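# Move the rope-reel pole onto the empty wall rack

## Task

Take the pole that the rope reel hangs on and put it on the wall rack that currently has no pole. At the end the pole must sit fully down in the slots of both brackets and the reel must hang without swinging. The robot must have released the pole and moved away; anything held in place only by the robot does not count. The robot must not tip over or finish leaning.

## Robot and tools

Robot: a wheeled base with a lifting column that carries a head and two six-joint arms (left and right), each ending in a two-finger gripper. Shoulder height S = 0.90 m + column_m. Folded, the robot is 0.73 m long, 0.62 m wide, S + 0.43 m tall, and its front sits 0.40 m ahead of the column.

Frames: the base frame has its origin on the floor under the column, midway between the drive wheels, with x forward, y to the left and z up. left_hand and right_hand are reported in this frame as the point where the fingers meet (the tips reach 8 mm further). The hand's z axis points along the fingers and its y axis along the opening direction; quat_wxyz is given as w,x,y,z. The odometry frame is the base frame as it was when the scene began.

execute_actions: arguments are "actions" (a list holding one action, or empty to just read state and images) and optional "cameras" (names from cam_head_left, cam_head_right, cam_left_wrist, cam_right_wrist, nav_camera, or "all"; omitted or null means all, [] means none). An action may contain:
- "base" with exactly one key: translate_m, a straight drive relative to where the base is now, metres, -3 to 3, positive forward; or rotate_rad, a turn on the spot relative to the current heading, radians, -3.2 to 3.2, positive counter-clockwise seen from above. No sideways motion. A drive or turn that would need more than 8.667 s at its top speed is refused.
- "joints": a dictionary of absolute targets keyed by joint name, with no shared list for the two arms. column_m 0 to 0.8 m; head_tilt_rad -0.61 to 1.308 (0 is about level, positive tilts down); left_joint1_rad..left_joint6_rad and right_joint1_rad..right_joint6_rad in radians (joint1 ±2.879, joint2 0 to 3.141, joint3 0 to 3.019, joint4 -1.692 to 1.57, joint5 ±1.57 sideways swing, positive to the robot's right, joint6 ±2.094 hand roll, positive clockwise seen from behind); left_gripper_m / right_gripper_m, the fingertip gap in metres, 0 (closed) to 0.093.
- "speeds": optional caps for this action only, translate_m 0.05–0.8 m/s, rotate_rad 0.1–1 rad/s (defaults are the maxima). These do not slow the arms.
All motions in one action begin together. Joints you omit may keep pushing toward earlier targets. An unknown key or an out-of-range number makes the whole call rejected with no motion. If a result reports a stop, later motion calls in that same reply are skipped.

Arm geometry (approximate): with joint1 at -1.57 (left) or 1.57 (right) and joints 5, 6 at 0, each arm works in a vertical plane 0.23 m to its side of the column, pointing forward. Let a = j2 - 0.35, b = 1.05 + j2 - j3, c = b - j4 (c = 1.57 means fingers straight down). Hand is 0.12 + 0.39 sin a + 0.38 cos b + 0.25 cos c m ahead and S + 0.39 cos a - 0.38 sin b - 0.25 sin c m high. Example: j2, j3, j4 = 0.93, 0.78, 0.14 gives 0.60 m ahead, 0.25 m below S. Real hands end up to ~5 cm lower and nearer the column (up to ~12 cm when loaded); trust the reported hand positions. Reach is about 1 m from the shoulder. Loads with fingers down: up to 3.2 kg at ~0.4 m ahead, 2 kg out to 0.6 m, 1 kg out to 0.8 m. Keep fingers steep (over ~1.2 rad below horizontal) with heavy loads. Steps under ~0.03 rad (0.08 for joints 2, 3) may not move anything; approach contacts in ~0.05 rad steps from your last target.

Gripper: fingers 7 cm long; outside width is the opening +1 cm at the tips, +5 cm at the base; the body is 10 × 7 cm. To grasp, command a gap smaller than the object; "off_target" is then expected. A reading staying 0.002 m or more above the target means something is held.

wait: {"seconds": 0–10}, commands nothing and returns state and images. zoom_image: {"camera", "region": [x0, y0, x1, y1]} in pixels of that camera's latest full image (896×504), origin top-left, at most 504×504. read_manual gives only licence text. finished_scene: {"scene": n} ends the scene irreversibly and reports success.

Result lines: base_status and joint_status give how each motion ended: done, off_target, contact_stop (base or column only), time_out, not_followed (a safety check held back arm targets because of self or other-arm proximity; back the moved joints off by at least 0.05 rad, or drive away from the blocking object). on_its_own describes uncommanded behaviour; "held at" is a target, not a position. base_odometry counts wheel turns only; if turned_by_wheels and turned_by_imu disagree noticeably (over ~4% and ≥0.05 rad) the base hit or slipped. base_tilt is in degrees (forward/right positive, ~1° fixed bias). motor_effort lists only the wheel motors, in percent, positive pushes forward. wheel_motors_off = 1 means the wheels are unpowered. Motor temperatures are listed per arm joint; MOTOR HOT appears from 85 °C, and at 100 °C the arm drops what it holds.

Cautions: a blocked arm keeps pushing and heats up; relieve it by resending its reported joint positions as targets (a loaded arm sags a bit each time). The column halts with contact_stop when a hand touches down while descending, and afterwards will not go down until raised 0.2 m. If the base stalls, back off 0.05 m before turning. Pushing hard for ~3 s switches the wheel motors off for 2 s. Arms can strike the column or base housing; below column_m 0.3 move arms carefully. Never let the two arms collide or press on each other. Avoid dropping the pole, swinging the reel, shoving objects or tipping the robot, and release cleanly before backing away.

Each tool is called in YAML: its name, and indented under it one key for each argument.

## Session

execute_actions:
  actions:
    - {"joints":{"head_tilt_rad":0.2}}
  cameras: ["cam_head_left","nav_camera"]

Scene clock: 0.93 s.
Motor temperatures (°C, as the motors report them): left_arm=[25 29 26 26 24 27] | right_arm=[24 25 26 27 27 26]
base_odometry: x=+0.000 y=+0.000 heading=+0.000 (m, m, rad; odometry frame)
turned_by_wheels: +0.000 (rad since the last result)
turned_by_imu: +0.000 (rad since the last result)
base_tilt: forward=+0.2 right=+0.2 (deg)
base_status: not commanded
joint_positions: column_m=+0.557 head_tilt_rad=+0.220 left_joint1_rad=-1.571 left_joint2_rad=+0.895 left_joint3_rad=+0.392 left_joint4_rad=-0.949 left_joint5_rad=-0.026 left_joint6_rad=-0.078 left_gripper_m=+0.095 right_joint1_rad=+1.580 right_joint2_rad=+0.890 right_joint3_rad=+0.367 right_joint4_rad=-0.893 right_joint5_rad=-0.041 right_joint6_rad=+0.038 right_gripper_m=+0.094
joint_status: all done
wheel_motors_off: 0
motor_effort: left_wheel=+5(4) right_wheel=+1(0) (%)
left_hand: x=+0.1359 y=+0.2290 z=+1.2582 quat_wxyz=(+0.447, +0.029, -0.894, -0.029) (m; base frame)
right_hand: x=+0.1321 y=-0.2166 z=+1.2523 quat_wxyz=(+0.432, -0.022, -0.902, -0.013) (m; base frame)
pictures: cam_head_left, nav_camera
camera_calibration (this result's frames):
cam_head_left: T_world_to_cam=[[-0.0102382, -0.999929, 0.00603262, 0.0439808], [-0.295953, -0.00273251, -0.955199, 1.48933], [0.955148, -0.0115649, -0.295904, 0.341369], [0, 0, 0, 1]] pos_world=[0.115163, 0.0519952, 1.52335]
Images, in order (width x height): cam_head_left 896x504, nav_camera 896x504.

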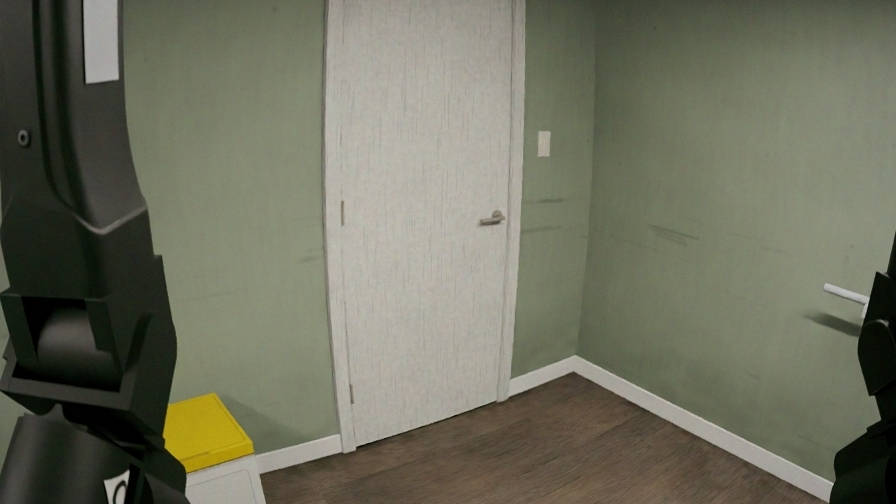

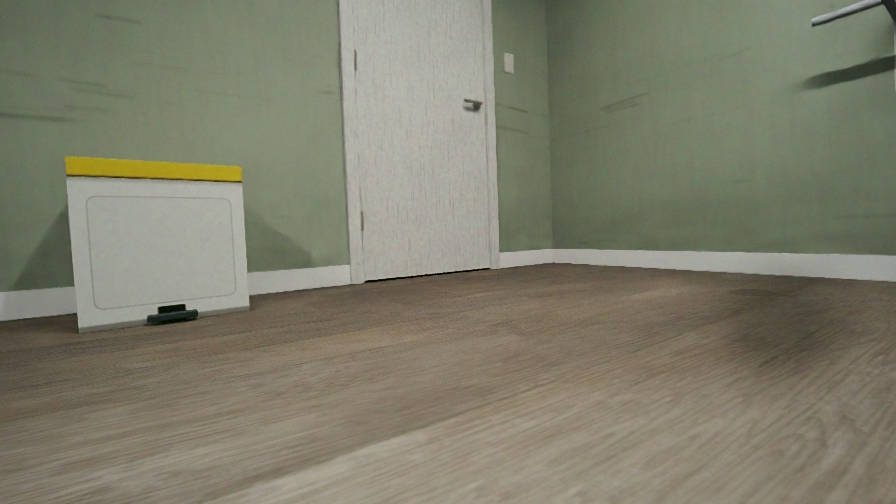

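execute_actions:
  actions:
    - {"base":{"rotate_rad":-1.0}}
  cameras: ["cam_head_left","nav_camera"]

Scene clock: 3.90 s.
Motor temperatures (°C, as the motors report them): left_arm=[25 30 26 26 24 27] | right_arm=[24 25 26 27 27 26]
base_odometry: x=+0.000 y=+0.000 heading=-0.999 (m, m, rad; odometry frame)
turned_by_wheels: -0.999 (rad since the last result)
turned_by_imu: -0.988 (rad since the last result)
base_tilt: forward=+0.2 right=+0.1 (deg)
base_status: done
joint_positions: column_m=+0.557 head_tilt_rad=+0.220 left_joint1_rad=-1.571 left_joint2_rad=+0.895 left_joint3_rad=+0.392 left_joint4_rad=-0.949 left_joint5_rad=-0.026 left_joint6_rad=-0.078 left_gripper_m=+0.095 right_joint1_rad=+1.580 right_joint2_rad=+0.890 right_joint3_rad=+0.367 right_joint4_rad=-0.893 right_joint5_rad=-0.041 right_joint6_rad=+0.038 right_gripper_m=+0.094
joint_status: not commanded
wheel_motors_off: 0
motor_effort: left_wheel=+5(52) right_wheel=-4(30) (%)
left_hand: x=+0.1359 y=+0.2290 z=+1.2582 quat_wxyz=(+0.447, +0.029, -0.894, -0.029) (m; base frame)
right_hand: x=+0.1321 y=-0.2166 z=+1.2523 quat_wxyz=(+0.432, -0.022, -0.902, -0.013) (m; base frame)
pictures: cam_head_left, nav_camera
camera_calibration (this result's frames):
cam_head_left: T_world_to_cam=[[-0.0102386, -0.999929, 0.00603197, 0.0439819], [-0.295892, -0.00273251, -0.955217, 1.48935], [0.955166, -0.0115649, -0.295843, 0.341275], [0, 0, 0, 1]] pos_world=[0.115164, 0.0519952, 1.52335]
Images, in order (width x height): cam_head_left 896x504, nav_camera 896x504.

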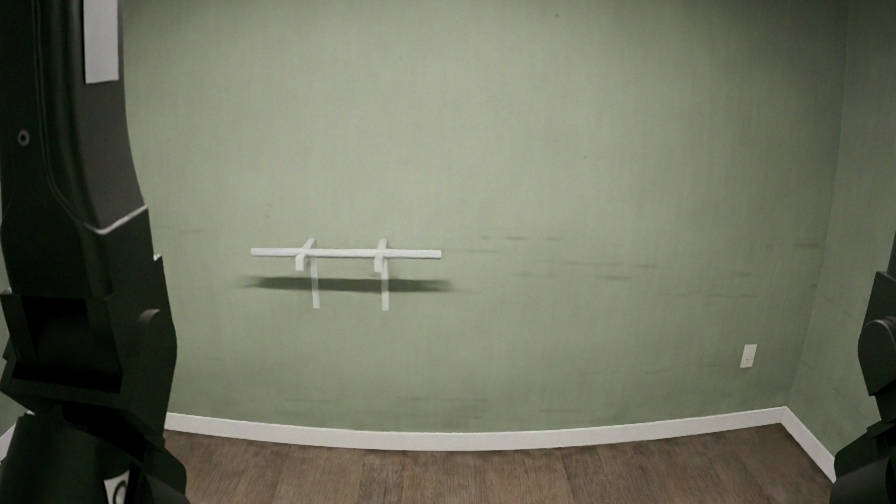

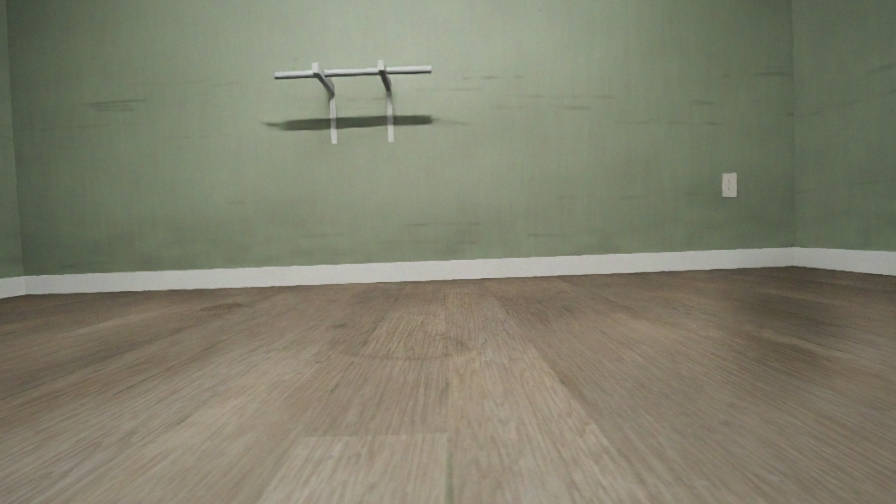

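Wall normal ≈ -0.95. Continue.

execute_actions:
  actions:
    - {"base":{"rotate_rad":-1.5}}
  cameras: ["nav_camera"]

Scene clock: 9.50 s.
Motor temperatures (°C, as the motors report them): left_arm=[25 30 26 26 24 27] | right_arm=[24 25 26 28 27 26]
base_odometry: x=+0.000 y=+0.000 heading=-2.498 (m, m, rad; odometry frame)
turned_by_wheels: -1.499 (rad since the last result)
turned_by_imu: -1.488 (rad since the last result)
base_tilt: forward=+0.1 right=+0.2 (deg)
base_status: done
joint_positions: column_m=+0.557 head_tilt_rad=+0.220 left_joint1_rad=-1.571 left_joint2_rad=+0.895 left_joint3_rad=+0.392 left_joint4_rad=-0.949 left_joint5_rad=-0.026 left_joint6_rad=-0.078 left_gripper_m=+0.095 right_joint1_rad=+1.580 right_joint2_rad=+0.890 right_joint3_rad=+0.367 right_joint4_rad=-0.893 right_joint5_rad=-0.041 right_joint6_rad=+0.038 right_gripper_m=+0.094
joint_status: not commanded
wheel_motors_off: 0
motor_effort: left_wheel=+5(29) right_wheel=-4(24) (%)
left_hand: x=+0.1359 y=+0.2290 z=+1.2582 quat_wxyz=(+0.447, +0.029, -0.894, -0.029) (m; base frame)
right_hand: x=+0.1321 y=-0.2166 z=+1.2523 quat_wxyz=(+0.432, -0.022, -0.902, -0.013) (m; base frame)
pictures: nav_camera
Images, in order (width x height): nav_camera 896x504.

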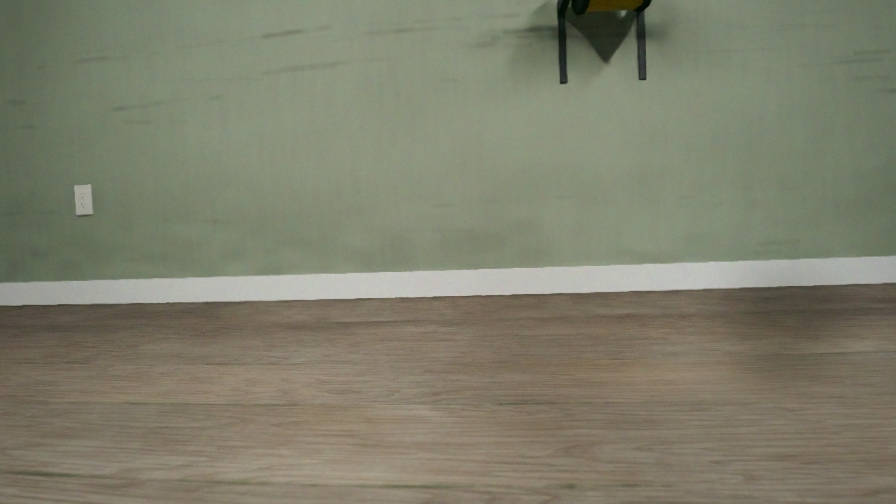

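execute_actions:
  actions:
    - {"base":{"rotate_rad":-1.59}}
  cameras: ["nav_camera"]

execute_actions:
  actions:
    - {"base":{"translate_m":0.45}}
  cameras: []

execute_actions:
  actions:
    - {"base":{"rotate_rad":1.57},"joints":{"head_tilt_rad":0.5,"left_joint2_rad":0.9,"left_joint3_rad":1.1,"left_joint4_rad":-0.72,"left_joint6_rad":1.57,"right_joint2_rad":0.9,"right_joint3_rad":1.1,"right_joint4_rad":-0.72,"right_joint6_rad":1.57}}
  cameras: []

execute_actions:
  actions:
    - {"base":{"translate_m":0.85}}
  cameras: ["cam_head_left"]

Scene clock: 14.07 s.
Motor temperatures (°C, as the motors report them): left_arm=[25 30 26 26 24 27] | right_arm=[24 25 26 28 27 26]
base_odometry: x=+0.000 y=+0.000 heading=+2.196 (m, m, rad; odometry frame)
turned_by_wheels: -1.589 (rad since the last result)
turned_by_imu: -1.577 (rad since the last result)
base_tilt: forward=+0.2 right=+0.1 (deg)
base_status: done
joint_positions: column_m=+0.557 head_tilt_rad=+0.220 left_joint1_rad=-1.571 left_joint2_rad=+0.895 left_joint3_rad=+0.392 left_joint4_rad=-0.949 left_joint5_rad=-0.026 left_joint6_rad=-0.078 left_gripper_m=+0.095 right_joint1_rad=+1.580 right_joint2_rad=+0.890 right_joint3_rad=+0.367 right_joint4_rad=-0.893 right_joint5_rad=-0.041 right_joint6_rad=+0.038 right_gripper_m=+0.094
joint_status: not commanded
wheel_motors_off: 0
motor_effort: left_wheel=+4(26) right_wheel=-4(25) (%)
left_hand: x=+0.1359 y=+0.2290 z=+1.2582 quat_wxyz=(+0.447, +0.029, -0.894, -0.029) (m; base frame)
right_hand: x=+0.1321 y=-0.2166 z=+1.2523 quat_wxyz=(+0.432, -0.022, -0.902, -0.013) (m; base frame)
pictures: nav_camera
Images, in order (width x height): nav_camera 896x504.

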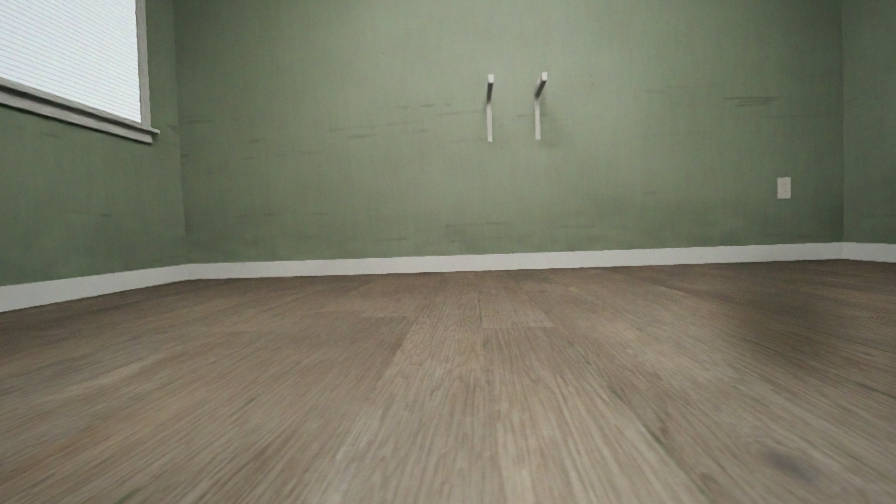

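Scene clock: 16.70 s.
Motor temperatures (°C, as the motors report them): left_arm=[25 30 26 26 24 27] | right_arm=[24 25 26 28 27 26]
base_odometry: x=-0.263 y=+0.365 heading=+2.196 (m, m, rad; odometry frame)
turned_by_wheels: -0.001 (rad since the last result)
turned_by_imu: -0.001 (rad since the last result)
base_tilt: forward=+0.2 right=+0.1 (deg)
base_status: done
joint_positions: column_m=+0.557 head_tilt_rad=+0.219 left_joint1_rad=-1.571 left_joint2_rad=+0.894 left_joint3_rad=+0.391 left_joint4_rad=-0.949 left_joint5_rad=-0.026 left_joint6_rad=-0.078 left_gripper_m=+0.095 right_joint1_rad=+1.580 right_joint2_rad=+0.890 right_joint3_rad=+0.368 right_joint4_rad=-0.893 right_joint5_rad=-0.041 right_joint6_rad=+0.038 right_gripper_m=+0.094
joint_status: not commanded
wheel_motors_off: 0
motor_effort: left_wheel=-1(52) right_wheel=+1(51) (%)
left_hand: x=+0.1356 y=+0.2290 z=+1.2583 quat_wxyz=(+0.447, +0.029, -0.894, -0.029) (m; base frame)
right_hand: x=+0.1323 y=-0.2166 z=+1.2522 quat_wxyz=(+0.432, -0.022, -0.902, -0.013) (m; base frame)
pictures: none
No camera images: the call's "cameras" was empty. Leave "cameras" out to get every camera's image.

Scene clock: 19.80 s.
Motor temperatures (°C, as the motors report them): left_arm=[25 30 27 26 24 27] | right_arm=[24 25 26 28 27 26]
base_odometry: x=-0.263 y=+0.365 heading=-2.518 (m, m, rad; odometry frame)
turned_by_wheels: +1.569 (rad since the last result)
turned_by_imu: +1.552 (rad since the last result)
base_tilt: forward=+0.1 right=+0.1 (deg)
base_status: done
joint_positions: column_m=+0.557 head_tilt_rad=+0.504 left_joint1_rad=-1.571 left_joint2_rad=+0.898 left_joint3_rad=+1.082 left_joint4_rad=-0.724 left_joint5_rad=-0.026 left_joint6_rad=+1.562 left_gripper_m=+0.095 right_joint1_rad=+1.580 right_joint2_rad=+0.897 right_joint3_rad=+1.077 right_joint4_rad=-0.722 right_joint5_rad=-0.041 right_joint6_rad=+1.561 right_gripper_m=+0.094
joint_status: all done
wheel_motors_off: 0
motor_effort: left_wheel=-5(56) right_wheel=+4(39) (%)
left_hand: x=+0.5698 y=+0.2290 z=+1.2506 quat_wxyz=(+0.015, -0.704, -0.710, -0.003) (m; base frame)
right_hand: x=+0.5676 y=-0.2146 z=+1.2498 quat_wxyz=(+0.024, -0.702, -0.712, -0.010) (m; base frame)
pictures: none
No camera images: the call's "cameras" was empty. Leave "cameras" out to get every camera's image.

Scene clock: 23.07 s.
Motor temperatures (°C, as the motors report them): left_arm=[25 30 27 26 24 27] | right_arm=[24 26 26 28 27 26]
base_odometry: x=-0.953 y=-0.132 heading=-2.518 (m, m, rad; odometry frame)
turned_by_wheels: +0.000 (rad since the last result)
turned_by_imu: -0.001 (rad since the last result)
base_tilt: forward=+0.2 right=+0.2 (deg)
base_status: done
joint_positions: column_m=+0.557 head_tilt_rad=+0.504 left_joint1_rad=-1.571 left_joint2_rad=+0.898 left_joint3_rad=+1.083 left_joint4_rad=-0.724 left_joint5_rad=-0.026 left_joint6_rad=+1.562 left_gripper_m=+0.095 right_joint1_rad=+1.580 right_joint2_rad=+0.898 right_joint3_rad=+1.078 right_joint4_rad=-0.722 right_joint5_rad=-0.041 right_joint6_rad=+1.561 right_gripper_m=+0.094
joint_status: not commanded
wheel_motors_off: 0
motor_effort: left_wheel=+1(53) right_wheel=+0(52) (%)
left_hand: x=+0.5700 y=+0.2290 z=+1.2507 quat_wxyz=(+0.015, -0.704, -0.710, -0.003) (m; base frame)
right_hand: x=+0.5681 y=-0.2146 z=+1.2499 quat_wxyz=(+0.024, -0.702, -0.712, -0.011) (m; base frame)
pictures: cam_head_left
camera_calibration (this result's frames):
cam_head_left: T_world_to_cam=[[-0.00813123, -0.999929, 0.00866584, 0.039813], [-0.552372, -0.00273251, -0.833593, 1.31454], [0.833558, -0.0115649, -0.55231, 0.743032], [0, 0, 0, 1]] pos_world=[0.107076, 0.0519952, 1.50583]
Images, in order (width x height): cam_head_left 896x504.

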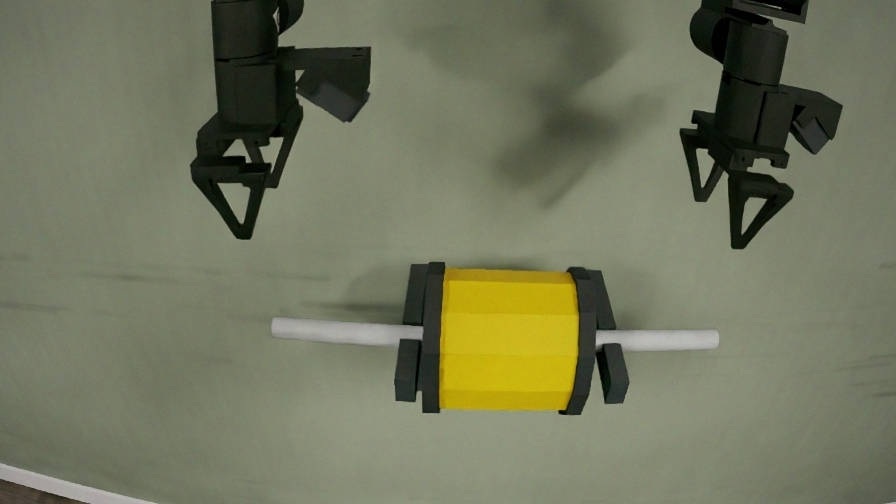

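Centered; bring both hands inward, advance a bit, descend.

execute_actions:
  actions:
    - {"base":{"translate_m":0.1},"joints":{"left_joint1_rad":-1.72,"right_joint1_rad":1.72,"column_m":0.36}}
  cameras: ["cam_head_left","cam_right_wrist"]

Scene clock: 26.80 s.
Motor temperatures (°C, as the motors report them): left_arm=[25 31 28 26 24 27] | right_arm=[24 26 27 28 27 26]
base_odometry: x=-1.035 y=-0.190 heading=-2.518 (m, m, rad; odometry frame)
turned_by_wheels: +0.000 (rad since the last result)
turned_by_imu: -0.001 (rad since the last result)
base_tilt: forward=+0.1 right=+0.2 (deg)
base_status: done
joint_positions: column_m=+0.360 head_tilt_rad=+0.505 left_joint1_rad=-1.729 left_joint2_rad=+0.898 left_joint3_rad=+1.083 left_joint4_rad=-0.724 left_joint5_rad=-0.026 left_joint6_rad=+1.562 left_gripper_m=+0.095 right_joint1_rad=+1.727 right_joint2_rad=+0.898 right_joint3_rad=+1.078 right_joint4_rad=-0.722 right_joint5_rad=-0.041 right_joint6_rad=+1.561 right_gripper_m=+0.094
joint_status: all done
wheel_motors_off: 0
motor_effort: left_wheel=+0(26) right_wheel=+0(29) (%)
left_hand: x=+0.5678 y=+0.1620 z=+1.0581 quat_wxyz=(-0.033, -0.731, -0.680, +0.044) (m; base frame)
right_hand: x=+0.5651 y=-0.1523 z=+1.0584 quat_wxyz=(+0.069, -0.672, -0.735, -0.055) (m; base frame)
pictures: cam_head_left, cam_right_wrist
camera_calibration (this result's frames):
cam_head_left: T_world_to_cam=[[-0.00813066, -0.999929, 0.00866637, 0.0415171], [-0.552427, -0.00273251, -0.833557, 1.15049], [0.833522, -0.0115649, -0.552366, 0.634447], [0, 0, 0, 1]] pos_world=[0.107074, 0.0519952, 1.30909]
cam_right_wrist: T_world_to_cam=[[-0.995521, -0.0917257, 0.0229136, 0.522231], [-0.0480754, 0.699812, 0.712707, -0.616256], [-0.0814088, 0.708413, -0.701087, 1.01668], [0, 0, 0, 1]] pos_world=[0.573031, -0.241062, 1.14002]
Images, in order (width x height): cam_head_left 896x504, cam_right_wrist 896x504.

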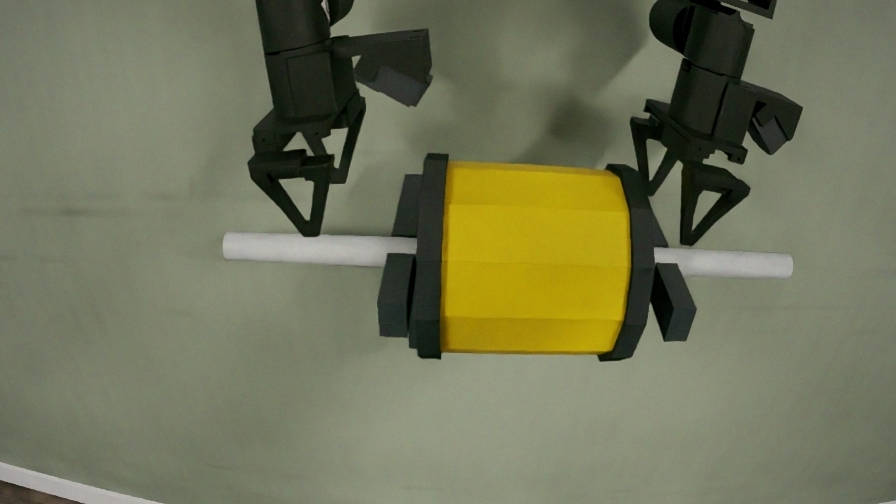

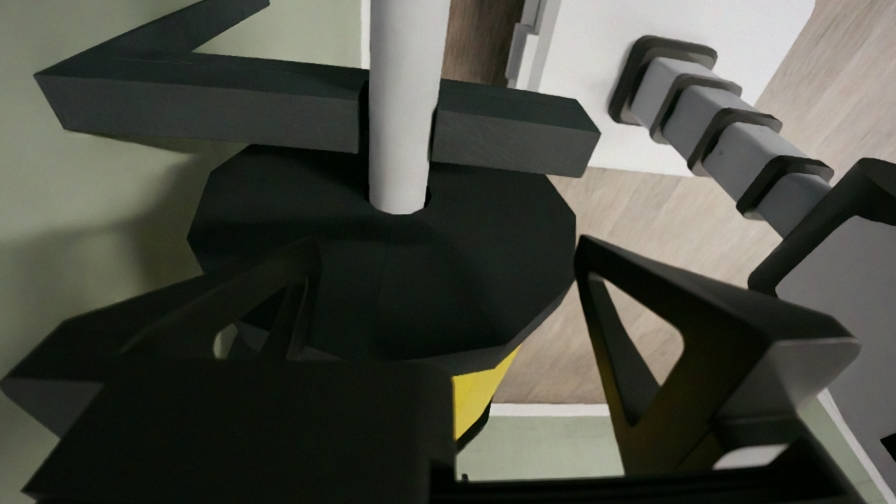

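Right hand too close to the bracket; move it back out.

execute_actions:
  actions:
    - {"joints":{"right_joint1_rad":1.58,"column_m":0.27}}
  cameras: []

execute_actions:
  actions:
    - {"joints":{"left_gripper_m":0,"right_gripper_m":0}}
  cameras: ["cam_head_left"]

Scene clock: 29.47 s.
Motor temperatures (°C, as the motors report them): left_arm=[25 31 28 26 24 27] | right_arm=[24 26 27 28 27 26]
base_odometry: x=-1.035 y=-0.190 heading=-2.518 (m, m, rad; odometry frame)
turned_by_wheels: +0.000 (rad since the last result)
turned_by_imu: -0.001 (rad since the last result)
base_tilt: forward=+0.2 right=+0.2 (deg)
base_status: not commanded
joint_positions: column_m=+0.270 head_tilt_rad=+0.505 left_joint1_rad=-1.723 left_joint2_rad=+0.888 left_joint3_rad=+1.083 left_joint4_rad=-0.721 left_joint5_rad=-0.024 left_joint6_rad=+1.565 left_gripper_m=+0.095 right_joint1_rad=+1.574 right_joint2_rad=+0.898 right_joint3_rad=+1.078 right_joint4_rad=-0.722 right_joint5_rad=-0.041 right_joint6_rad=+1.561 right_gripper_m=+0.094
joint_status: all done
wheel_motors_off: 0
motor_effort: left_wheel=+1(0) right_wheel=+0(0) (%)
left_hand: x=+0.5712 y=+0.1644 z=+0.9725 quat_wxyz=(-0.038, -0.731, -0.681, +0.039) (m; base frame)
right_hand: x=+0.5681 y=-0.2172 z=+0.9631 quat_wxyz=(+0.022, -0.703, -0.711, -0.009) (m; base frame)
pictures: none
No camera images: the call's "cameras" was empty. Leave "cameras" out to get every camera's image.

Scene clock: 30.20 s.
Motor temperatures (°C, as the motors report them): left_arm=[25 31 28 26 24 27] | right_arm=[24 26 27 28 27 26]
base_odometry: x=-1.035 y=-0.190 heading=-2.518 (m, m, rad; odometry frame)
turned_by_wheels: +0.000 (rad since the last result)
turned_by_imu: +0.000 (rad since the last result)
base_tilt: forward=+0.2 right=+0.1 (deg)
base_status: not commanded
joint_positions: column_m=+0.270 head_tilt_rad=+0.505 left_joint1_rad=-1.723 left_joint2_rad=+0.898 left_joint3_rad=+1.123 left_joint4_rad=-0.677 left_joint5_rad=-0.024 left_joint6_rad=+1.560 left_gripper_m=+0.029 right_joint1_rad=+1.575 right_joint2_rad=+0.901 right_joint3_rad=+1.097 right_joint4_rad=-0.696 right_joint5_rad=-0.043 right_joint6_rad=+1.602 right_gripper_m=+0.027
joint_status: left_gripper_m off_target (ended at +0.029, target +0.000); right_gripper_m off_target (ended at +0.027, target +0.000)
wheel_motors_off: 0
motor_effort: left_wheel=-5(8) right_wheel=-3(6) (%)
left_hand: x=+0.6012 y=+0.1632 z=+0.9787 quat_wxyz=(-0.065, -0.726, -0.684, +0.014) (m; base frame)
right_hand: x=+0.5841 y=-0.2164 z=+0.9663 quat_wxyz=(+0.009, -0.717, -0.697, -0.025) (m; base frame)
pictures: cam_head_left
camera_calibration (this result's frames):
cam_head_left: T_world_to_cam=[[-0.00813046, -0.999929, 0.00866656, 0.042297], [-0.552446, -0.00273251, -0.833544, 1.07544], [0.833509, -0.0115649, -0.552385, 0.584751], [0, 0, 0, 1]] pos_world=[0.107073, 0.0519952, 1.21907]
Images, in order (width x height): cam_head_left 896x504.

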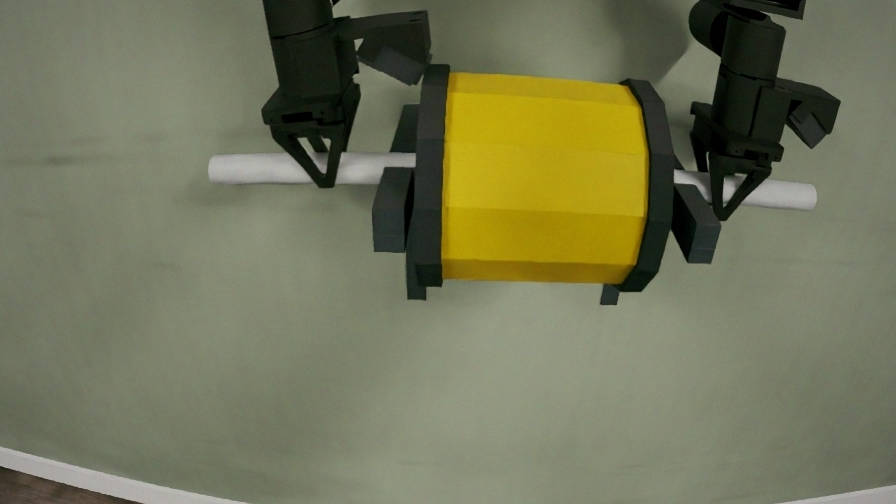

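execute_actions:
  actions:
    - {"joints":{"column_m":0.5}}
  cameras: []

execute_actions:
  actions:
    - {"base":{"translate_m":-1.3}}
  cameras: []

execute_actions:
  actions:
    - {"base":{"rotate_rad":-1.57}}
  cameras: []

execute_actions:
  actions:
    - {"base":{"translate_m":1.1}}
  cameras: ["cam_head_left","nav_camera"]

Scene clock: 35.43 s.
Motor temperatures (°C, as the motors report them): left_arm=[25 31 28 26 24 27] | right_arm=[24 26 27 28 27 26]
base_odometry: x=-1.035 y=-0.190 heading=-2.518 (m, m, rad; odometry frame)
turned_by_wheels: +0.000 (rad since the last result)
turned_by_imu: -0.001 (rad since the last result)
base_tilt: forward=+0.2 right=+0.1 (deg)
base_status: not commanded
joint_positions: column_m=+0.500 head_tilt_rad=+0.505 left_joint1_rad=-1.720 left_joint2_rad=+0.938 left_joint3_rad=+1.097 left_joint4_rad=-0.696 left_joint5_rad=-0.024 left_joint6_rad=+1.535 left_gripper_m=+0.029 right_joint1_rad=+1.575 right_joint2_rad=+0.949 right_joint3_rad=+1.086 right_joint4_rad=-0.718 right_joint5_rad=-0.040 right_joint6_rad=+1.588 right_gripper_m=+0.027
joint_status: all done
wheel_motors_off: 0
motor_effort: left_wheel=-2(7) right_wheel=+0(5) (%)
left_hand: x=+0.5744 y=+0.1629 z=+1.1832 quat_wxyz=(-0.032, -0.720, -0.692, +0.042) (m; base frame)
right_hand: x=+0.5624 y=-0.2169 z=+1.1721 quat_wxyz=(+0.036, -0.712, -0.701, +0.005) (m; base frame)
pictures: none
No camera images: the call's "cameras" was empty. Leave "cameras" out to get every camera's image.

Scene clock: 39.27 s.
Motor temperatures (°C, as the motors report them): left_arm=[25 32 28 26 24 27] | right_arm=[24 27 27 27 27 26]
base_odometry: x=+0.021 y=+0.569 heading=-2.518 (m, m, rad; odometry frame)
turned_by_wheels: +0.000 (rad since the last result)
turned_by_imu: -0.001 (rad since the last result)
base_tilt: forward=+0.3 right=+0.1 (deg)
base_status: done
joint_positions: column_m=+0.500 head_tilt_rad=+0.505 left_joint1_rad=-1.720 left_joint2_rad=+0.940 left_joint3_rad=+1.096 left_joint4_rad=-0.700 left_joint5_rad=-0.024 left_joint6_rad=+1.534 left_gripper_m=+0.029 right_joint1_rad=+1.575 right_joint2_rad=+0.952 right_joint3_rad=+1.084 right_joint4_rad=-0.722 right_joint5_rad=-0.040 right_joint6_rad=+1.588 right_gripper_m=+0.027
joint_status: not commanded
wheel_motors_off: 0
motor_effort: left_wheel=+1(53) right_wheel=+0(36) (%)
left_hand: x=+0.5719 y=+0.1629 z=+1.1817 quat_wxyz=(-0.029, -0.720, -0.692, +0.045) (m; base frame)
right_hand: x=+0.5596 y=-0.2169 z=+1.1705 quat_wxyz=(+0.039, -0.712, -0.701, +0.008) (m; base frame)
pictures: none
No camera images: the call's "cameras" was empty. Leave "cameras" out to get every camera's image.

Scene clock: 42.40 s.
Motor temperatures (°C, as the motors report them): left_arm=[25 32 28 26 24 27] | right_arm=[24 27 27 27 27 26]
base_odometry: x=+0.021 y=+0.569 heading=+2.196 (m, m, rad; odometry frame)
turned_by_wheels: -1.569 (rad since the last result)
turned_by_imu: -1.554 (rad since the last result)
base_tilt: forward=+0.2 right=+0.2 (deg)
base_status: done
joint_positions: column_m=+0.500 head_tilt_rad=+0.505 left_joint1_rad=-1.719 left_joint2_rad=+0.940 left_joint3_rad=+1.096 left_joint4_rad=-0.700 left_joint5_rad=-0.023 left_joint6_rad=+1.534 left_gripper_m=+0.029 right_joint1_rad=+1.576 right_joint2_rad=+0.952 right_joint3_rad=+1.084 right_joint4_rad=-0.722 right_joint5_rad=-0.040 right_joint6_rad=+1.588 right_gripper_m=+0.027
joint_status: not commanded
wheel_motors_off: 0
motor_effort: left_wheel=+4(54) right_wheel=-5(38) (%)
left_hand: x=+0.5719 y=+0.1634 z=+1.1816 quat_wxyz=(-0.029, -0.720, -0.692, +0.044) (m; base frame)
right_hand: x=+0.5596 y=-0.2163 z=+1.1705 quat_wxyz=(+0.039, -0.712, -0.701, +0.008) (m; base frame)
pictures: none
No camera images: the call's "cameras" was empty. Leave "cameras" out to get every camera's image.

Scene clock: 46.10 s.
Motor temperatures (°C, as the motors report them): left_arm=[25 32 28 26 24 27] | right_arm=[24 27 27 27 27 26]
base_odometry: x=-0.623 y=+1.461 heading=+2.196 (m, m, rad; odometry frame)
turned_by_wheels: +0.000 (rad since the last result)
turned_by_imu: -0.002 (rad since the last result)
base_tilt: forward=+0.2 right=+0.2 (deg)
base_status: done
joint_positions: column_m=+0.500 head_tilt_rad=+0.505 left_joint1_rad=-1.719 left_joint2_rad=+0.941 left_joint3_rad=+1.096 left_joint4_rad=-0.701 left_joint5_rad=-0.023 left_joint6_rad=+1.534 left_gripper_m=+0.029 right_joint1_rad=+1.576 right_joint2_rad=+0.953 right_joint3_rad=+1.084 right_joint4_rad=-0.721 right_joint5_rad=-0.040 right_joint6_rad=+1.588 right_gripper_m=+0.027
joint_status: not commanded
wheel_motors_off: 0
motor_effort: left_wheel=-1(50) right_wheel=+1(53) (%)
left_hand: x=+0.5714 y=+0.1635 z=+1.1815 quat_wxyz=(-0.028, -0.720, -0.692, +0.045) (m; base frame)
right_hand: x=+0.5593 y=-0.2163 z=+1.1698 quat_wxyz=(+0.039, -0.712, -0.701, +0.008) (m; base frame)
pictures: cam_head_left, nav_camera
camera_calibration (this result's frames):
cam_head_left: T_world_to_cam=[[-0.00812873, -0.999929, 0.00866818, 0.0403026], [-0.552612, -0.00273251, -0.833434, 1.26686], [0.833399, -0.0115649, -0.552551, 0.711961], [0, 0, 0, 1]] pos_world=[0.107065, 0.0519952, 1.44889]
Images, in order (width x height): cam_head_left 896x504, nav_camera 896x504.

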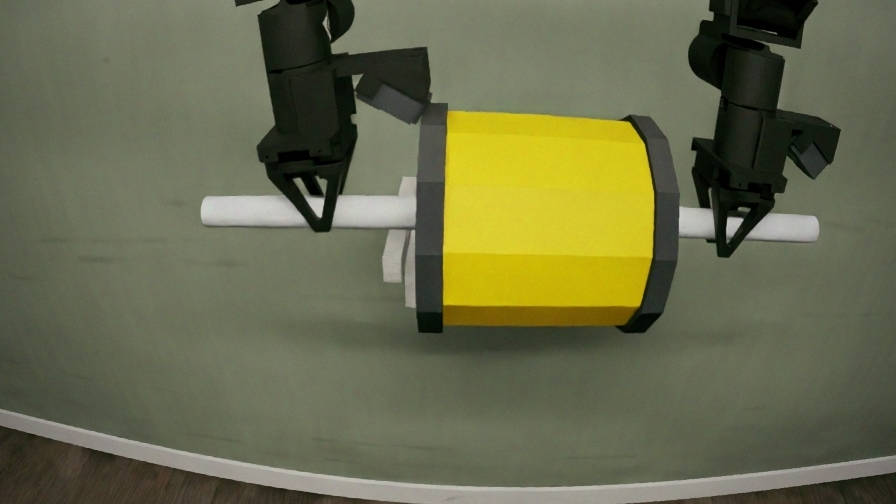

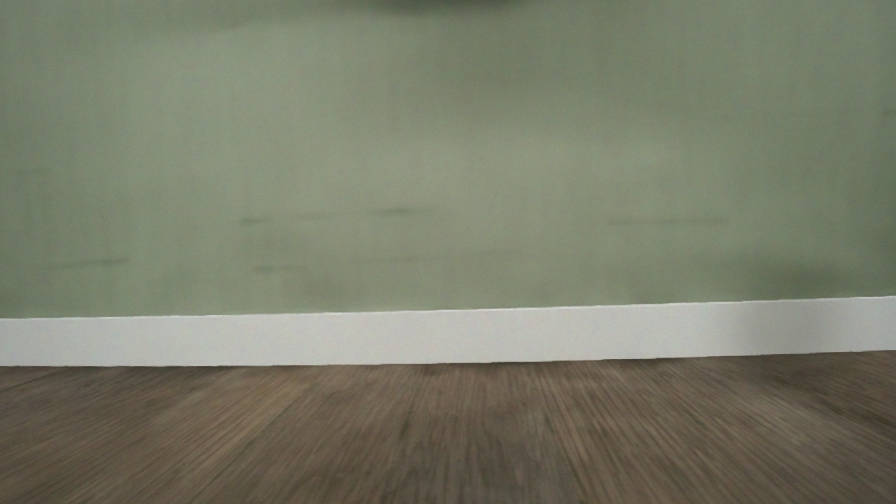

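execute_actions:
  actions:
    - {"base":{"translate_m":0.27}}
  cameras: []

execute_actions:
  actions:
    - {"joints":{"column_m":0.36}}
  cameras: ["cam_head_left","cam_right_wrist"]

Scene clock: 49.00 s.
Motor temperatures (°C, as the motors report them): left_arm=[25 32 28 26 24 27] | right_arm=[24 27 27 27 27 26]
base_odometry: x=-0.781 y=+1.680 heading=+2.195 (m, m, rad; odometry frame)
turned_by_wheels: -0.001 (rad since the last result)
turned_by_imu: -0.001 (rad since the last result)
base_tilt: forward=+0.1 right=+0.2 (deg)
base_status: done
joint_positions: column_m=+0.500 head_tilt_rad=+0.505 left_joint1_rad=-1.719 left_joint2_rad=+0.942 left_joint3_rad=+1.094 left_joint4_rad=-0.701 left_joint5_rad=-0.023 left_joint6_rad=+1.533 left_gripper_m=+0.029 right_joint1_rad=+1.576 right_joint2_rad=+0.955 right_joint3_rad=+1.083 right_joint4_rad=-0.720 right_joint5_rad=-0.040 right_joint6_rad=+1.588 right_gripper_m=+0.027
joint_status: not commanded
wheel_motors_off: 0
motor_effort: left_wheel=-1(31) right_wheel=+1(29) (%)
left_hand: x=+0.5705 y=+0.1635 z=+1.1807 quat_wxyz=(-0.027, -0.720, -0.692, +0.046) (m; base frame)
right_hand: x=+0.5588 y=-0.2162 z=+1.1689 quat_wxyz=(+0.040, -0.712, -0.701, +0.009) (m; base frame)
pictures: none
No camera images: the call's "cameras" was empty. Leave "cameras" out to get every camera's image.

Scene clock: 51.40 s.
Motor temperatures (°C, as the motors report them): left_arm=[25 33 28 26 24 27] | right_arm=[24 28 27 27 27 26]
base_odometry: x=-0.781 y=+1.680 heading=+2.195 (m, m, rad; odometry frame)
turned_by_wheels: +0.000 (rad since the last result)
turned_by_imu: -0.001 (rad since the last result)
base_tilt: forward=+0.1 right=+0.1 (deg)
base_status: not commanded
joint_positions: column_m=+0.360 head_tilt_rad=+0.505 left_joint1_rad=-1.719 left_joint2_rad=+0.942 left_joint3_rad=+1.094 left_joint4_rad=-0.701 left_joint5_rad=-0.023 left_joint6_rad=+1.533 left_gripper_m=+0.029 right_joint1_rad=+1.576 right_joint2_rad=+0.955 right_joint3_rad=+1.083 right_joint4_rad=-0.720 right_joint5_rad=-0.040 right_joint6_rad=+1.588 right_gripper_m=+0.027
joint_status: all done
wheel_motors_off: 0
motor_effort: left_wheel=-2(2) right_wheel=+2(2) (%)
left_hand: x=+0.5705 y=+0.1635 z=+1.0408 quat_wxyz=(-0.027, -0.719, -0.693, +0.046) (m; base frame)
right_hand: x=+0.5588 y=-0.2162 z=+1.0291 quat_wxyz=(+0.040, -0.712, -0.701, +0.009) (m; base frame)
pictures: cam_head_left, cam_right_wrist
camera_calibration (this result's frames):
cam_head_left: T_world_to_cam=[[-0.00812873, -0.999929, 0.00866818, 0.0415149], [-0.552612, -0.00273251, -0.833434, 1.15031], [0.833399, -0.0115649, -0.552551, 0.634684], [0, 0, 0, 1]] pos_world=[0.107065, 0.0519952, 1.30904]
cam_right_wrist: T_world_to_cam=[[-0.996633, 0.0136771, 0.0808436, 0.474653], [0.0604507, 0.788701, 0.611798, -0.488487], [-0.0553938, 0.614625, -0.786872, 1.09436], [0, 0, 0, 1]] pos_world=[0.563205, -0.293842, 1.1216]
Images, in order (width x height): cam_head_left 896x504, cam_right_wrist 896x504.

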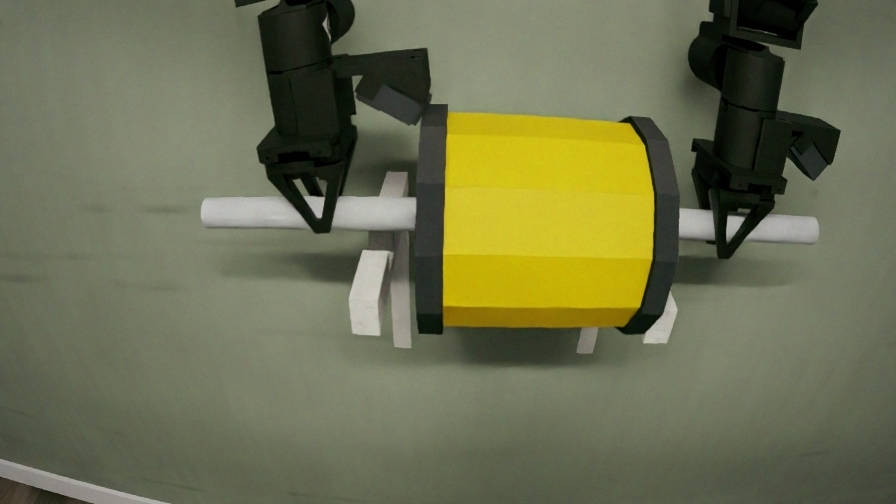

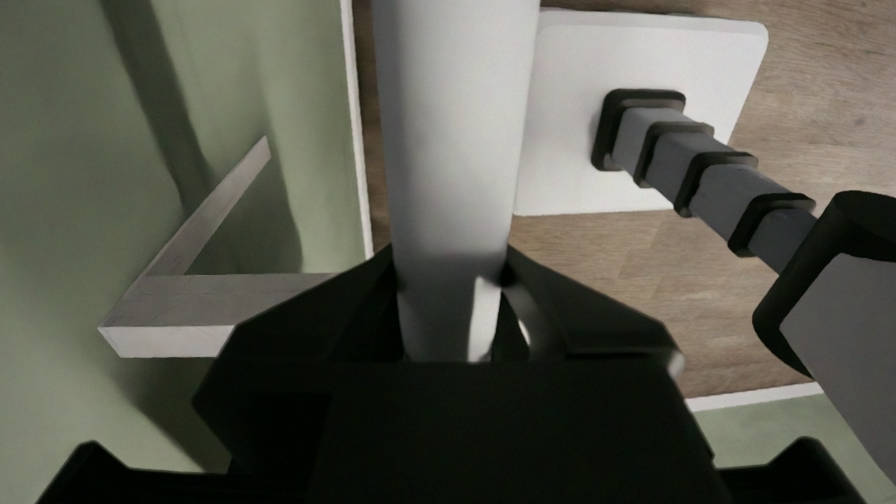

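execute_actions:
  actions:
    - {"joints":{"left_joint1_rad":-1.64,"right_joint1_rad":1.66}}
  cameras: []

execute_actions:
  actions:
    - {"joints":{"column_m":0.28}}
  cameras: ["cam_head_left","cam_right_wrist"]

Scene clock: 80.77 s.
Motor temperatures (°C, as the motors report them): left_arm=[25 34 28 26 24 27] | right_arm=[24 29 28 27 27 26]
base_odometry: x=-0.781 y=+1.680 heading=+2.195 (m, m, rad; odometry frame)
turned_by_wheels: +0.000 (rad since the last result)
turned_by_imu: -0.001 (rad since the last result)
base_tilt: forward=+0.2 right=+0.2 (deg)
base_status: not commanded
joint_positions: column_m=+0.360 head_tilt_rad=+0.505 left_joint1_rad=-1.648 left_joint2_rad=+0.936 left_joint3_rad=+1.094 left_joint4_rad=-0.708 left_joint5_rad=+0.009 left_joint6_rad=+1.567 left_gripper_m=+0.029 right_joint1_rad=+1.640 right_joint2_rad=+0.969 right_joint3_rad=+1.083 right_joint4_rad=-0.720 right_joint5_rad=-0.026 right_joint6_rad=+1.626 right_gripper_m=+0.027
joint_status: all done
wheel_motors_off: 0
motor_effort: left_wheel=-2(2) right_wheel=+2(2) (%)
left_hand: x=+0.5715 y=+0.1893 z=+1.0409 quat_wxyz=(-0.017, -0.719, -0.694, +0.036) (m; base frame)
right_hand: x=+0.5551 y=-0.1902 z=+1.0242 quat_wxyz=(+0.059, -0.713, -0.699, +0.001) (m; base frame)
pictures: none
No camera images: the call's "cameras" was empty. Leave "cameras" out to get every camera's image.

Scene clock: 82.63 s.
Motor temperatures (°C, as the motors report them): left_arm=[25 34 28 26 24 27] | right_arm=[24 28 28 27 27 26]
base_odometry: x=-0.781 y=+1.680 heading=+2.195 (m, m, rad; odometry frame)
turned_by_wheels: +0.000 (rad since the last result)
turned_by_imu: -0.001 (rad since the last result)
base_tilt: forward=+0.2 right=+0.1 (deg)
base_status: not commanded
joint_positions: column_m=+0.280 head_tilt_rad=+0.505 left_joint1_rad=-1.650 left_joint2_rad=+0.888 left_joint3_rad=+1.116 left_joint4_rad=-0.681 left_joint5_rad=-0.007 left_joint6_rad=+1.591 left_gripper_m=+0.029 right_joint1_rad=+1.646 right_joint2_rad=+0.915 right_joint3_rad=+1.088 right_joint4_rad=-0.689 right_joint5_rad=-0.035 right_joint6_rad=+1.644 right_gripper_m=+0.027
joint_status: all done
wheel_motors_off: 0
motor_effort: left_wheel=-6(6) right_wheel=+0(3) (%)
left_hand: x=+0.5998 y=+0.1916 z=+0.9886 quat_wxyz=(-0.047, -0.726, -0.686, -0.003) (m; base frame)
right_hand: x=+0.5774 y=-0.1867 z=+0.9693 quat_wxyz=(+0.034, -0.719, -0.694, -0.037) (m; base frame)
pictures: cam_head_left, cam_right_wrist
camera_calibration (this result's frames):
cam_head_left: T_world_to_cam=[[-0.00812873, -0.999929, 0.00866819, 0.0422081], [-0.552613, -0.00273251, -0.833434, 1.08365], [0.833399, -0.0115649, -0.552551, 0.590495], [0, 0, 0, 1]] pos_world=[0.107065, 0.0519952, 1.22907]
cam_right_wrist: T_world_to_cam=[[-0.999358, 0.0345053, 0.00960736, 0.572046], [0.0323009, 0.752295, 0.658034, -0.511705], [0.0154781, 0.657922, -0.752927, 0.964399], [0, 0, 0, 1]] pos_world=[0.57328, -0.269285, 1.05735]
Images, in order (width x height): cam_head_left 896x504, cam_right_wrist 896x504.

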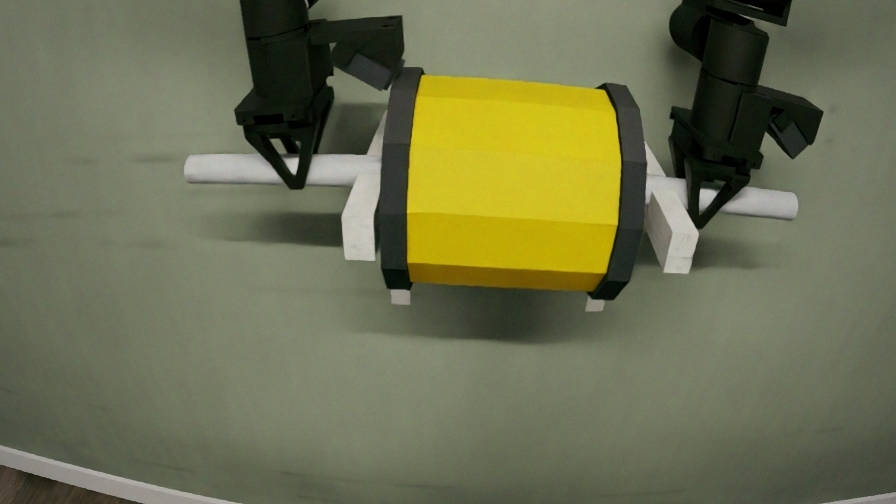

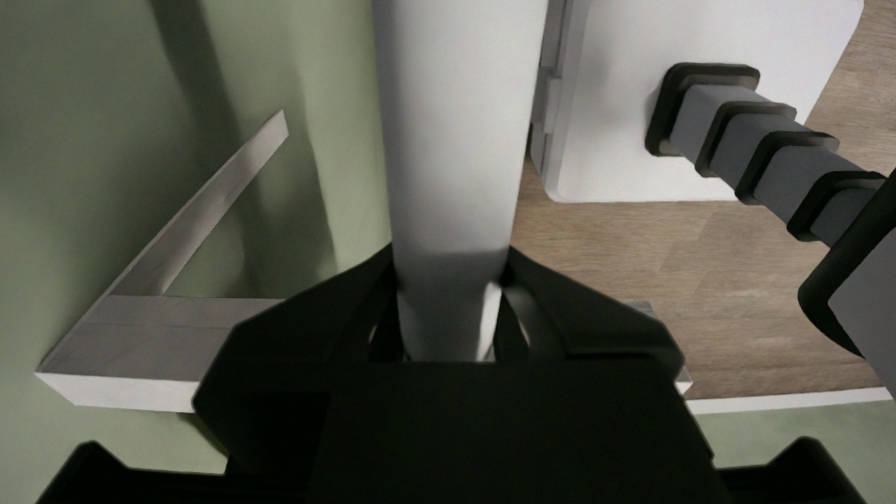

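execute_actions:
  actions:
    - {"joints":{"left_gripper_m":0.09,"right_gripper_m":0.09}}
  cameras: []

execute_actions:
  actions:
    - {"joints":{"column_m":0.4}}
  cameras: []

execute_actions:
  actions:
    - {"base":{"translate_m":-0.6}}
  cameras: ["cam_head_left"]

Scene clock: 84.27 s.
Motor temperatures (°C, as the motors report them): left_arm=[25 33 28 26 24 27] | right_arm=[24 28 28 27 27 26]
base_odometry: x=-0.781 y=+1.680 heading=+2.195 (m, m, rad; odometry frame)
turned_by_wheels: +0.000 (rad since the last result)
turned_by_imu: +0.000 (rad since the last result)
base_tilt: forward=+0.2 right=+0.2 (deg)
base_status: not commanded
joint_positions: column_m=+0.280 head_tilt_rad=+0.505 left_joint1_rad=-1.650 left_joint2_rad=+0.889 left_joint3_rad=+1.112 left_joint4_rad=-0.703 left_joint5_rad=-0.023 left_joint6_rad=+1.579 left_gripper_m=+0.090 right_joint1_rad=+1.649 right_joint2_rad=+0.913 right_joint3_rad=+1.088 right_joint4_rad=-0.708 right_joint5_rad=-0.036 right_joint6_rad=+1.580 right_gripper_m=+0.090
joint_status: all done
wheel_motors_off: 0
motor_effort: left_wheel=-2(6) right_wheel=+3(7) (%)
left_hand: x=+0.5921 y=+0.1949 z=+0.9866 quat_wxyz=(-0.032, -0.723, -0.690, +0.001) (m; base frame)
right_hand: x=+0.5728 y=-0.1854 z=+0.9701 quat_wxyz=(+0.041, -0.696, -0.717, -0.033) (m; base frame)
pictures: none
No camera images: the call's "cameras" was empty. Leave "cameras" out to get every camera's image.

Scene clock: 86.43 s.
Motor temperatures (°C, as the motors report them): left_arm=[25 33 28 26 24 27] | right_arm=[24 28 28 27 27 26]
base_odometry: x=-0.781 y=+1.680 heading=+2.195 (m, m, rad; odometry frame)
turned_by_wheels: +0.000 (rad since the last result)
turned_by_imu: -0.001 (rad since the last result)
base_tilt: forward=+0.2 right=+0.2 (deg)
base_status: not commanded
joint_positions: column_m=+0.400 head_tilt_rad=+0.505 left_joint1_rad=-1.650 left_joint2_rad=+0.890 left_joint3_rad=+1.112 left_joint4_rad=-0.703 left_joint5_rad=-0.023 left_joint6_rad=+1.579 left_gripper_m=+0.090 right_joint1_rad=+1.649 right_joint2_rad=+0.909 right_joint3_rad=+1.088 right_joint4_rad=-0.709 right_joint5_rad=-0.036 right_joint6_rad=+1.580 right_gripper_m=+0.090
joint_status: all done
wheel_motors_off: 0
motor_effort: left_wheel=-2(2) right_wheel=+3(3) (%)
left_hand: x=+0.5920 y=+0.1949 z=+1.1061 quat_wxyz=(-0.031, -0.723, -0.690, +0.001) (m; base frame)
right_hand: x=+0.5735 y=-0.1855 z=+1.0917 quat_wxyz=(+0.040, -0.695, -0.717, -0.034) (m; base frame)
pictures: none
No camera images: the call's "cameras" was empty. Leave "cameras" out to get every camera's image.

Scene clock: 89.27 s.
Motor temperatures (°C, as the motors report them): left_arm=[25 33 28 26 24 27] | right_arm=[24 28 28 27 27 26]
base_odometry: x=-0.430 y=+1.194 heading=+2.194 (m, m, rad; odometry frame)
turned_by_wheels: -0.001 (rad since the last result)
turned_by_imu: -0.002 (rad since the last result)
base_tilt: forward=+0.2 right=+0.1 (deg)
base_status: done
joint_positions: column_m=+0.400 head_tilt_rad=+0.505 left_joint1_rad=-1.649 left_joint2_rad=+0.891 left_joint3_rad=+1.110 left_joint4_rad=-0.706 left_joint5_rad=-0.024 left_joint6_rad=+1.578 left_gripper_m=+0.090 right_joint1_rad=+1.650 right_joint2_rad=+0.908 right_joint3_rad=+1.088 right_joint4_rad=-0.714 right_joint5_rad=-0.037 right_joint6_rad=+1.579 right_gripper_m=+0.090
joint_status: not commanded
wheel_motors_off: 0
motor_effort: left_wheel=-1(27) right_wheel=+2(57) (%)
left_hand: x=+0.5899 y=+0.1952 z=+1.1048 quat_wxyz=(-0.029, -0.723, -0.691, +0.003) (m; base frame)
right_hand: x=+0.5726 y=-0.1852 z=+1.0924 quat_wxyz=(+0.041, -0.695, -0.717, -0.033) (m; base frame)
pictures: cam_head_left
camera_calibration (this result's frames):
cam_head_left: T_world_to_cam=[[-0.00812807, -0.999929, 0.0086688, 0.0411683], [-0.552676, -0.00273251, -0.833392, 1.18349], [0.833357, -0.0115649, -0.552615, 0.656809], [0, 0, 0, 1]] pos_world=[0.107063, 0.0519952, 1.34891]
Images, in order (width x height): cam_head_left 896x504.

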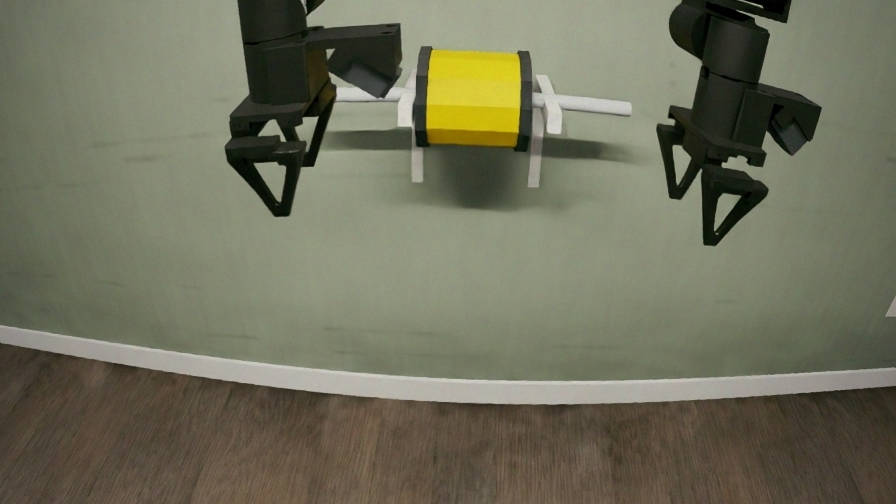

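finished_scene:
  scene: 2

The scene is finished: the task was done.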